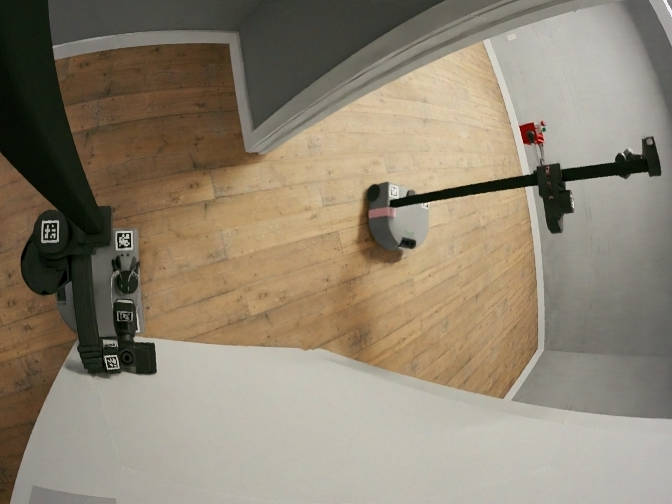

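{"fn": "execute_actions", "kwargs": {"actions": [{"r2":{"base":{"translate_m":1.0},"joints":{"lift_m":1.0}},"r3":{"base":{"translate_m":1.0}}}], "cameras": []}}

{"fn": "execute_actions", "kwargs": {"actions": [{"r2":{"base":{"rotate_rad":1.85}},"r3":{"base":{"translate_m":0.25},"joints":{"head_pan_rad":-3.1}}}], "cameras": []}}

{"fn": "execute_actions", "kwargs": {"actions": [{"r2":{"joints":{"wrist_yaw_rad":0}}}], "cameras": []}}

{"fn": "execute_actions", "kwargs": {"actions": [{"r2":{"joints":{"head_pan_rad":-1.57,"head_tilt_rad":-0.5,"arm_m":0.15}}}], "cameras": ["r2_nav_camera","r3_nav_camera","r2_wrist_camera"]}}

Scene clock: 296.60 s.
r1.base_odometry: x=-3.339 y=-2.550 heading=+1.009 (m, m, rad; r1's odometry frame)
r1.turned_by_wheels: +0.000 (rad since the last result)
r1.turned_by_imu: +0.004 (rad since the last result)
r1.base_tilt: forward=+0.2 right=+0.1 (deg)
r1.lidar_m: 1.81 1.39 1.10 1.08 0.61 0.49 0.48 0.51 0.64 1.01 1.09 1.64
r1.head_depth_mm: 400 465 556 690 910 1193 1144 / 411 481 579 725 968 1217 1130 / 422 497 601 760 1031 1253 - / 435 514 626 804 1109 1239 - / 448 531 653 845 1196 1220 - / 461 551 683 896 1258 1199 - / 474 573 717 885 1180 1182 1085
r1.base_status: not commanded
r1.joint_positions: lift_m=+0.310 arm_m=-0.001 wrist_yaw_rad=+3.000 wrist_pitch_rad=-0.583 wrist_roll_rad=+0.016 gripper_m=+0.037 head_pan_rad=-3.006 head_tilt_rad=-0.992
r1.joint_status: not commanded
r1.motor_effort: left_wheel=-4(4) right_wheel=+3(2) lift_m=+47(47) arm_m=+0(1) wrist_yaw_rad=+0(1) wrist_pitch_rad=+6(6) wrist_roll_rad=-1(1) gripper_m=+0(1) head_pan_rad=+3(3) head_tilt_rad=-4(4) (%)
r1.hand_pose: x=+0.0071 y=+0.0543 z=+0.2873 quat_wxyz=(+0.252, +0.695, +0.153, +0.656) (m; r1's base frame)
r1.wrist_depth_mm: 497 563 - - - - - / 538 580 853 878 828 859 829 / 540 666 702 692 682 683 662 / 544 606 603 587 590 568 581 / 512 539 - - 525 506 504 / 473 - - - 447 452 454 / - - - - 403 409 402
r2.base_odometry: x=-5.200 y=-2.355 heading=-1.596 (m, m, rad; r2's odometry frame)
r2.turned_by_wheels: +0.000 (rad since the last result)
r2.turned_by_imu: +0.004 (rad since the last result)
r2.base_tilt: forward=+1.1 right=+1.3 (deg)
r2.lidar_m: 1.60 1.18 1.23 1.01 1.00 1.11 1.37 3.13 2.62 2.15 2.13 1.42
r2.head_depth_mm: 1473 1026 1615 1913 305 1364 1210 / 1471 1029 2036 1869 - - 1236 / 1464 976 1946 - - - 1224 / 1436 921 1882 2067 - 1357 1232 / 1406 922 1840 1991 1711 1375 1236 / 1360 921 1746 1936 1677 1412 1230 / 1341 917 1703 1877 1660 1416 1229
r2.base_status: done
r2.joint_positions: lift_m=+0.999 arm_m=+0.010 wrist_yaw_rad=+1.898 wrist_pitch_rad=-0.027 wrist_roll_rad=+0.004 gripper_m=+0.081 head_pan_rad=-0.007 head_tilt_rad=-0.705
r2.joint_status: all done
r2.motor_effort: left_wheel=-3(4) right_wheel=+4(7) lift_m=+33(35) arm_m=-2(3) wrist_yaw_rad=+1(1) wrist_pitch_rad=+15(15) wrist_roll_rad=-2(2) gripper_m=-24(23) head_pan_rad=+5(4) head_tilt_rad=+3(3) (%)
r2.hand_pose: x=+0.2206 y=-0.0731 z=+1.1071 quat_wxyz=(+0.419, +0.582, -0.404, +0.568) (m; r2's base frame)
r2.wrist_depth_mm: - - - - - - - / - - - - - - - / - - 189 - - - - / - - 161 185 886 - - / - - 162 195 183 143 - / - - 157 156 155 136 - / - - 156 157 157 - -
r3.base_odometry: x=+0.446 y=+1.792 heading=-2.400 (m, m, rad; r3's odometry frame)
r3.turned_by_wheels: +0.000 (rad since the last result)
r3.turned_by_imu: +0.009 (rad since the last result)
r3.base_tilt: forward=+1.7 right=-0.7 (deg)
r3.lidar_m: 2.89 2.90 1.31 1.32 0.65 0.40 0.35 0.35 0.41 0.61 1.97 2.37
r3.head_depth_mm: 2757 2421 1948 1648 1424 1253 1116 / 2724 2429 1951 1652 1425 1257 1123 / 2657 2395 1963 1660 1428 1251 1119 / 2616 2401 1964 1645 1430 1262 1118 / 2585 2431 1962 1646 1425 1253 1120 / 2529 2426 1965 1653 1423 1258 1122 / 2501 2420 1966 1658 1436 1255 1116
r3.base_status: done
r3.joint_positions: lift_m=+0.310 arm_m=+0.000 wrist_yaw_rad=+3.035 wrist_pitch_rad=-0.528 wrist_roll_rad=+0.014 gripper_m=+0.037 head_pan_rad=-0.007 head_tilt_rad=-0.894
r3.joint_status: not commanded
r3.motor_effort: left_wheel=+3(9) right_wheel=-4(16) lift_m=+26(26) arm_m=+0(1) wrist_yaw_rad=+0(0) wrist_pitch_rad=+5(5) wrist_roll_rad=+0(0) gripper_m=+0(0) head_pan_rad=+5(5) head_tilt_rad=-1(1) (%)
r3.hand_pose: x=+0.0010 y=+0.0627 z=+0.2987 quat_wxyz=(+0.222, +0.696, +0.147, +0.667) (m; r3's base frame)
r3.wrist_depth_mm: 532 - - - - - - / 550 770 940 932 953 933 921 / 598 703 757 747 751 734 751 / 609 624 634 625 626 621 624 / 545 539 - 570 552 538 532 / 486 - - - 456 468 470 / - - - - 418 417 418
pictures: none
No camera images: the call's "cameras" was empty. Leave "cameras" out to get every camera's image.

Scene clock: 300.47 s.
r1.base_odometry: x=-3.339 y=-2.550 heading=+1.009 (m, m, rad; r1's odometry frame)
r1.turned_by_wheels: +0.000 (rad since the last result)
r1.turned_by_imu: +0.001 (rad since the last result)
r1.base_tilt: forward=+0.2 right=+0.1 (deg)
r1.lidar_m: 1.83 1.39 1.10 1.08 0.62 0.49 0.48 0.52 0.64 1.01 1.09 1.63
r1.head_depth_mm: 400 466 557 690 913 1198 1141 / 412 481 577 724 970 1219 1135 / 423 498 602 761 1035 1251 - / 436 514 626 800 1113 1238 - / 447 530 652 846 1195 1216 - / 461 551 682 897 1261 1193 - / 475 572 714 890 1183 1185 1080
r1.base_status: not commanded
r1.joint_positions: lift_m=+0.310 arm_m=-0.001 wrist_yaw_rad=+3.000 wrist_pitch_rad=-0.583 wrist_roll_rad=+0.016 gripper_m=+0.037 head_pan_rad=-3.006 head_tilt_rad=-0.992
r1.joint_status: not commanded
r1.motor_effort: left_wheel=-3(3) right_wheel=+2(2) lift_m=+47(47) arm_m=+0(0) wrist_yaw_rad=+0(0) wrist_pitch_rad=+5(5) wrist_roll_rad=-1(0) gripper_m=-1(0) head_pan_rad=+3(4) head_tilt_rad=-4(3) (%)
r1.hand_pose: x=+0.0071 y=+0.0543 z=+0.2873 quat_wxyz=(+0.252, +0.695, +0.153, +0.656) (m; r1's base frame)
r1.wrist_depth_mm: 500 552 - - - - - / 540 601 830 842 862 833 820 / 553 684 722 714 691 708 679 / 550 602 603 591 586 581 584 / 509 538 - - 525 511 502 / 474 - - - 446 456 455 / - - - - 408 404 396
r2.base_odometry: x=-5.200 y=-2.355 heading=+0.254 (m, m, rad; r2's odometry frame)
r2.turned_by_wheels: +1.850 (rad since the last result)
r2.turned_by_imu: +1.873 (rad since the last result)
r2.base_tilt: forward=+1.1 right=+1.3 (deg)
r2.lidar_m: 1.00 1.02 1.20 3.13 3.20 2.25 2.13 2.18 1.43 1.60 1.18 1.06
r2.head_depth_mm: 887 990 1124 1243 306 1355 1208 / 878 983 1097 1220 - - 1251 / 875 972 1074 - - - 1225 / 865 973 1082 1235 - 1368 1230 / 862 965 1088 1258 1458 1386 1232 / 857 957 1082 1239 1472 1411 1226 / 852 952 1073 1234 1463 1412 1236
r2.base_status: done
r2.joint_positions: lift_m=+0.999 arm_m=+0.010 wrist_yaw_rad=+1.898 wrist_pitch_rad=-0.027 wrist_roll_rad=+0.004 gripper_m=+0.081 head_pan_rad=-0.007 head_tilt_rad=-0.705
r2.joint_status: not commanded
r2.motor_effort: left_wheel=-2(6) right_wheel=+4(6) lift_m=+33(33) arm_m=-3(3) wrist_yaw_rad=+1(2) wrist_pitch_rad=+15(15) wrist_roll_rad=-2(2) gripper_m=-24(24) head_pan_rad=+4(5) head_tilt_rad=+2(3) (%)
r2.hand_pose: x=+0.2206 y=-0.0731 z=+1.1071 quat_wxyz=(+0.419, +0.582, -0.404, +0.568) (m; r2's base frame)
r2.wrist_depth_mm: - - - 952 875 795 753 / - - - 954 892 804 759 / - - 190 999 920 832 782 / - - 160 184 889 846 786 / - - 163 197 183 143 831 / - - 157 156 155 136 852 / - - 157 158 158 925 909
r3.base_odometry: x=+0.261 y=+1.623 heading=-2.400 (m, m, rad; r3's odometry frame)
r3.turned_by_wheels: +0.000 (rad since the last result)
r3.turned_by_imu: +0.002 (rad since the last result)
r3.base_tilt: forward=+1.8 right=-0.7 (deg)
r3.lidar_m: 2.65 2.65 1.22 1.24 0.92 0.65 0.58 0.58 0.60 1.17 1.92 2.32
r3.head_depth_mm: 522 608 724 898 1189 1253 1118 / 516 599 714 882 1165 1252 - / 511 592 705 868 1129 1267 - / 506 585 697 855 1105 1258 - / 500 579 686 840 1082 1258 1158 / 496 573 675 825 1059 1258 1138 / 490 565 667 812 978 1195 1119
r3.base_status: done
r3.joint_positions: lift_m=+0.310 arm_m=+0.000 wrist_yaw_rad=+3.035 wrist_pitch_rad=-0.528 wrist_roll_rad=+0.014 gripper_m=+0.037 head_pan_rad=-3.093 head_tilt_rad=-0.894
r3.joint_status: all done
r3.motor_effort: left_wheel=+3(8) right_wheel=-3(4) lift_m=+27(27) arm_m=+0(0) wrist_yaw_rad=+1(0) wrist_pitch_rad=+5(5) wrist_roll_rad=+0(0) gripper_m=+0(0) head_pan_rad=-5(56) head_tilt_rad=-3(2) (%)
r3.hand_pose: x=+0.0010 y=+0.0627 z=+0.2987 quat_wxyz=(+0.222, +0.696, +0.147, +0.667) (m; r3's base frame)
r3.wrist_depth_mm: - - - - - - - / 890 947 957 947 948 923 939 / 763 763 759 757 748 752 740 / 638 630 629 635 618 619 630 / 544 538 - 560 558 538 533 / 482 - - - 462 472 469 / - - - - 421 422 415
pictures: none
No camera images: the call's "cameras" was empty. Leave "cameras" out to get every camera's image.

Scene clock: 302.40 s.
r1.base_odometry: x=-3.339 y=-2.550 heading=+1.009 (m, m, rad; r1's odometry frame)
r1.turned_by_wheels: +0.000 (rad since the last result)
r1.turned_by_imu: +0.000 (rad since the last result)
r1.base_tilt: forward=+0.2 right=+0.2 (deg)
r1.lidar_m: 1.83 1.39 1.09 1.08 0.61 0.49 0.48 0.52 0.64 1.01 1.09 1.63
r1.head_depth_mm: 400 466 556 690 910 1193 1141 / 411 481 579 722 965 1220 1135 / 424 497 601 759 1035 1253 - / 435 513 626 799 1112 1236 - / 448 532 650 846 1201 1216 - / 463 550 683 896 1264 1198 - / 475 572 715 887 1175 1187 1085
r1.base_status: not commanded
r1.joint_positions: lift_m=+0.310 arm_m=-0.001 wrist_yaw_rad=+3.000 wrist_pitch_rad=-0.583 wrist_roll_rad=+0.016 gripper_m=+0.037 head_pan_rad=-3.006 head_tilt_rad=-0.992
r1.joint_status: not commanded
r1.motor_effort: left_wheel=-4(4) right_wheel=+2(2) lift_m=+47(47) arm_m=+1(1) wrist_yaw_rad=+1(0) wrist_pitch_rad=+6(6) wrist_roll_rad=+0(1) gripper_m=+0(1) head_pan_rad=+3(3) head_tilt_rad=-4(4) (%)
r1.hand_pose: x=+0.0071 y=+0.0543 z=+0.2873 quat_wxyz=(+0.252, +0.695, +0.153, +0.656) (m; r1's base frame)
r1.wrist_depth_mm: 498 561 - - - - - / 538 603 855 860 841 828 835 / 551 662 704 678 686 692 689 / 554 600 615 596 601 586 570 / 511 538 - - 518 513 501 / 480 - - - 442 453 446 / - - - - 407 397 405
r2.base_odometry: x=-5.200 y=-2.355 heading=+0.254 (m, m, rad; r2's odometry frame)
r2.turned_by_wheels: +0.000 (rad since the last result)
r2.turned_by_imu: +0.000 (rad since the last result)
r2.base_tilt: forward=+1.1 right=+1.3 (deg)
r2.lidar_m: 1.00 1.03 1.20 3.12 3.21 2.25 2.13 2.18 1.42 1.60 1.18 1.06
r2.head_depth_mm: 886 988 1122 1308 1555 1414 1230 / 878 986 1113 1289 1538 1420 1232 / 876 978 1107 1280 1519 1411 1231 / 868 964 1098 1264 1492 1421 1231 / 860 963 1094 1253 1478 1418 1238 / 856 956 1078 1247 1465 1430 1229 / 854 950 1074 1241 1451 1411 1227
r2.base_status: not commanded
r2.joint_positions: lift_m=+0.999 arm_m=+0.010 wrist_yaw_rad=+0.002 wrist_pitch_rad=-0.027 wrist_roll_rad=+0.004 gripper_m=+0.081 head_pan_rad=-0.007 head_tilt_rad=-0.705
r2.joint_status: all done
r2.motor_effort: left_wheel=-3(2) right_wheel=+4(4) lift_m=+33(33) arm_m=-3(3) wrist_yaw_rad=-3(4) wrist_pitch_rad=+15(14) wrist_roll_rad=-2(3) gripper_m=-24(24) head_pan_rad=+4(4) head_tilt_rad=+2(3) (%)
r2.hand_pose: x=-0.0208 y=-0.4107 z=+1.1071 quat_wxyz=(+0.706, +0.011, -0.708, -0.009) (m; r2's base frame)
r2.wrist_depth_mm: - - - - - - - / - - - - - - - / - - 189 - - - - / - - 161 184 850 - - / - 660 163 196 183 143 686 / - - 156 155 155 136 - / - - 156 156 157 - -
r3.base_odometry: x=+0.261 y=+1.623 heading=-2.400 (m, m, rad; r3's odometry frame)
r3.turned_by_wheels: +0.000 (rad since the last result)
r3.turned_by_imu: +0.000 (rad since the last result)
r3.base_tilt: forward=+1.7 right=-0.8 (deg)
r3.lidar_m: 2.65 2.66 1.23 1.24 0.92 0.65 0.58 0.58 0.60 1.18 1.93 2.32
r3.head_depth_mm: 522 607 727 897 1184 1253 1115 / 516 600 712 881 1159 1255 - / 510 592 704 871 1132 1260 - / 505 586 696 857 1106 1257 - / 501 580 682 838 1081 1258 1155 / 496 572 673 824 1061 1252 1143 / 490 565 666 812 977 1197 1119
r3.base_status: not commanded
r3.joint_positions: lift_m=+0.310 arm_m=+0.000 wrist_yaw_rad=+3.035 wrist_pitch_rad=-0.528 wrist_roll_rad=+0.014 gripper_m=+0.037 head_pan_rad=-3.093 head_tilt_rad=-0.894
r3.joint_status: not commanded
r3.motor_effort: left_wheel=+3(3) right_wheel=-3(4) lift_m=+26(27) arm_m=+0(0) wrist_yaw_rad=+1(1) wrist_pitch_rad=+5(5) wrist_roll_rad=+0(0) gripper_m=+0(0) head_pan_rad=-5(5) head_tilt_rad=-3(2) (%)
r3.hand_pose: x=+0.0010 y=+0.0627 z=+0.2987 quat_wxyz=(+0.222, +0.696, +0.147, +0.667) (m; r3's base frame)
r3.wrist_depth_mm: - - - - - - - / 885 930 939 943 947 911 922 / 763 765 754 753 748 748 744 / 634 628 624 637 635 629 625 / 535 546 - 565 552 531 545 / 484 - - - 457 468 472 / - - - - 421 418 422
pictures: none
No camera images: the call's "cameras" was empty. Leave "cameras" out to get every camera's image.

Scene clock: 304.70 s.
r1.base_odometry: x=-3.339 y=-2.550 heading=+1.009 (m, m, rad; r1's odometry frame)
r1.turned_by_wheels: +0.000 (rad since the last result)
r1.turned_by_imu: +0.001 (rad since the last result)
r1.base_tilt: forward=+0.2 right=+0.1 (deg)
r1.lidar_m: 1.83 1.39 1.10 1.08 0.61 0.49 0.48 0.52 0.64 1.01 1.09 1.63
r1.head_depth_mm: 401 466 557 691 911 1200 1136 / 411 481 579 725 976 1215 1133 / 423 498 602 760 1034 1255 - / 435 515 629 799 1109 1245 - / 448 533 656 842 1199 1218 - / 462 552 682 895 1262 1202 - / 475 572 716 889 1177 1184 1082
r1.base_status: not commanded
r1.joint_positions: lift_m=+0.310 arm_m=-0.001 wrist_yaw_rad=+3.000 wrist_pitch_rad=-0.583 wrist_roll_rad=+0.016 gripper_m=+0.037 head_pan_rad=-3.006 head_tilt_rad=-0.992
r1.joint_status: not commanded
r1.motor_effort: left_wheel=-4(3) right_wheel=+2(2) lift_m=+47(47) arm_m=+0(0) wrist_yaw_rad=+1(0) wrist_pitch_rad=+6(6) wrist_roll_rad=-1(0) gripper_m=+0(0) head_pan_rad=+3(4) head_tilt_rad=-4(4) (%)
r1.hand_pose: x=+0.0071 y=+0.0543 z=+0.2873 quat_wxyz=(+0.252, +0.695, +0.153, +0.656) (m; r1's base frame)
r1.wrist_depth_mm: 497 555 - - - - - / 539 580 850 851 829 832 822 / 549 666 701 698 691 689 672 / 561 599 592 584 595 583 573 / 513 539 - - 522 511 504 / 472 - - - 444 445 447 / - - - - 407 405 403
r2.base_odometry: x=-5.200 y=-2.355 heading=+0.254 (m, m, rad; r2's odometry frame)
r2.turned_by_wheels: +0.000 (rad since the last result)
r2.turned_by_imu: +0.000 (rad since the last result)
r2.base_tilt: forward=+1.1 right=+1.3 (deg)
r2.lidar_m: 1.00 1.03 1.20 3.13 3.20 2.26 2.13 2.19 1.42 1.60 1.18 1.06
r2.head_depth_mm: 1407 1500 1347 - - 1645 1370 / 1407 1493 1342 - - 1641 1383 / 1394 1491 1250 - - 1655 1375 / 1390 1489 530 1820 1935 1649 1372 / 1384 1484 1075 1821 1941 1641 1380 / 1373 1490 1079 1799 1922 1620 1375 / 1362 1474 1083 1281 1851 1607 1339
r2.base_status: not commanded
r2.joint_positions: lift_m=+0.999 arm_m=+0.150 wrist_yaw_rad=+0.001 wrist_pitch_rad=-0.027 wrist_roll_rad=+0.004 gripper_m=+0.081 head_pan_rad=-1.563 head_tilt_rad=-0.507
r2.joint_status: all done
r2.motor_effort: left_wheel=-2(2) right_wheel=+4(4) lift_m=+33(33) arm_m=+3(3) wrist_yaw_rad=-1(3) wrist_pitch_rad=+15(15) wrist_roll_rad=-3(2) gripper_m=-23(24) head_pan_rad=-5(61) head_tilt_rad=+3(19) (%)
r2.hand_pose: x=-0.0212 y=-0.5502 z=+1.1071 quat_wxyz=(+0.706, +0.010, -0.708, -0.010) (m; r2's base frame)
r2.wrist_depth_mm: - - - - - - - / - - - - - - - / - - 186 - - - - / - - 160 184 866 - - / 665 667 162 196 182 143 626 / 478 473 156 155 155 136 483 / - - 156 157 158 - -
r3.base_odometry: x=+0.261 y=+1.623 heading=-2.400 (m, m, rad; r3's odometry frame)
r3.turned_by_wheels: +0.000 (rad since the last result)
r3.turned_by_imu: +0.000 (rad since the last result)
r3.base_tilt: forward=+1.8 right=-0.8 (deg)
r3.lidar_m: 2.65 2.66 1.23 1.23 0.92 0.65 0.58 0.58 0.60 1.18 1.92 2.32
r3.head_depth_mm: 522 607 725 900 1187 1254 1120 / 516 599 716 883 1157 1252 - / 511 593 705 868 1130 1265 - / 506 587 697 852 1104 1256 - / 500 580 684 840 1082 1258 1160 / 496 572 674 827 1054 1263 1137 / 489 567 667 810 977 1200 1118
r3.base_status: not commanded
r3.joint_positions: lift_m=+0.310 arm_m=+0.000 wrist_yaw_rad=+3.035 wrist_pitch_rad=-0.528 wrist_roll_rad=+0.014 gripper_m=+0.037 head_pan_rad=-3.093 head_tilt_rad=-0.894
r3.joint_status: not commanded
r3.motor_effort: left_wheel=+3(3) right_wheel=-3(4) lift_m=+27(27) arm_m=+0(0) wrist_yaw_rad=+0(2) wrist_pitch_rad=+5(5) wrist_roll_rad=+0(0) gripper_m=+0(0) head_pan_rad=-5(4) head_tilt_rad=-3(2) (%)
r3.hand_pose: x=+0.0010 y=+0.0627 z=+0.2987 quat_wxyz=(+0.222, +0.696, +0.147, +0.667) (m; r3's base frame)
r3.wrist_depth_mm: - - - - - - - / 913 945 938 937 940 940 932 / 758 760 762 768 746 753 738 / 638 632 624 625 628 620 616 / 543 541 - 569 555 536 538 / 488 - - - 459 473 467 / - - - - 419 419 418
pictures: r2_nav_camera (sideways: a quarter turn counterclockwise sets it upright), r2_wrist_camera, r3_nav_camera (sideways: a quarter turn counterclockwise sets it upright)
camera_calibration (this result's frames):
r2_nav_camera: T_world_to_cam=[[0.00984727, -0.483519, 0.875278, -1.09533], [-0.999698, 0.0149498, 0.0195056, 0.0299556], [-0.0225166, -0.875206, -0.483226, 0.590294], [0, 0, 0, 1]] pos_world=[0.054024, -0.0134314, 1.24338]
r2_wrist_camera: T_world_to_cam=[[-0.999535, -0.0304982, -0.000288453, -0.0331144], [-0.00633018, 0.216696, -0.976219, 1.22608], [0.0298354, -0.975763, -0.216788, -0.135161], [0, 0, 0, 1]] pos_world=[-0.0213051, -0.398582, 1.16761]
r3_nav_camera: T_world_to_cam=[[-0.813903, 0.00324632, 0.580992, -0.706833], [-0.0345362, 0.997946, -0.0539572, 0.123111], [-0.579974, -0.0639812, -0.812119, 1.01328], [0, 0, 0, 1]] pos_world=[0.016636, -0.0557327, 1.24021]
Images, in order (width x height): r2_nav_camera 672x504, r2_wrist_camera 644x364, r3_nav_camera 672x504.

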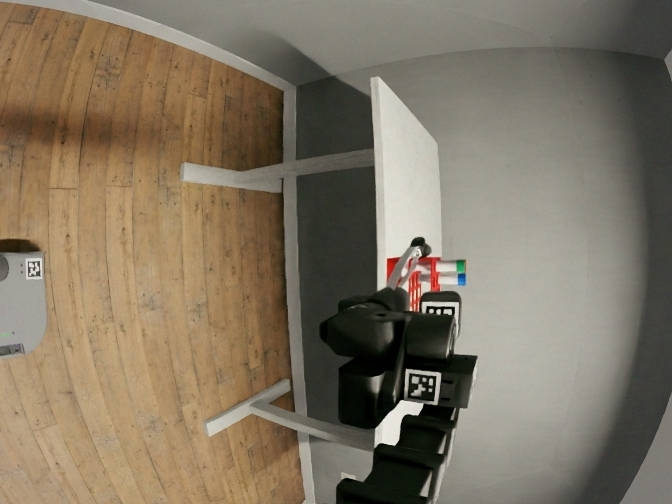

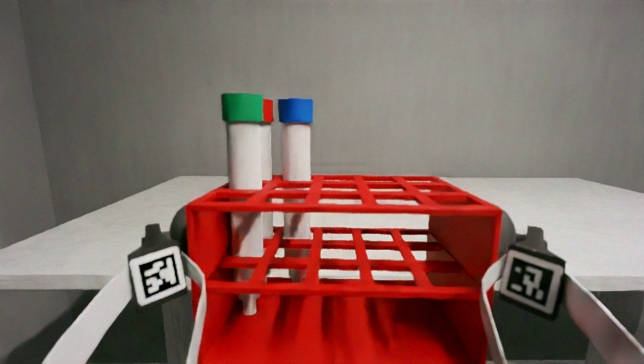

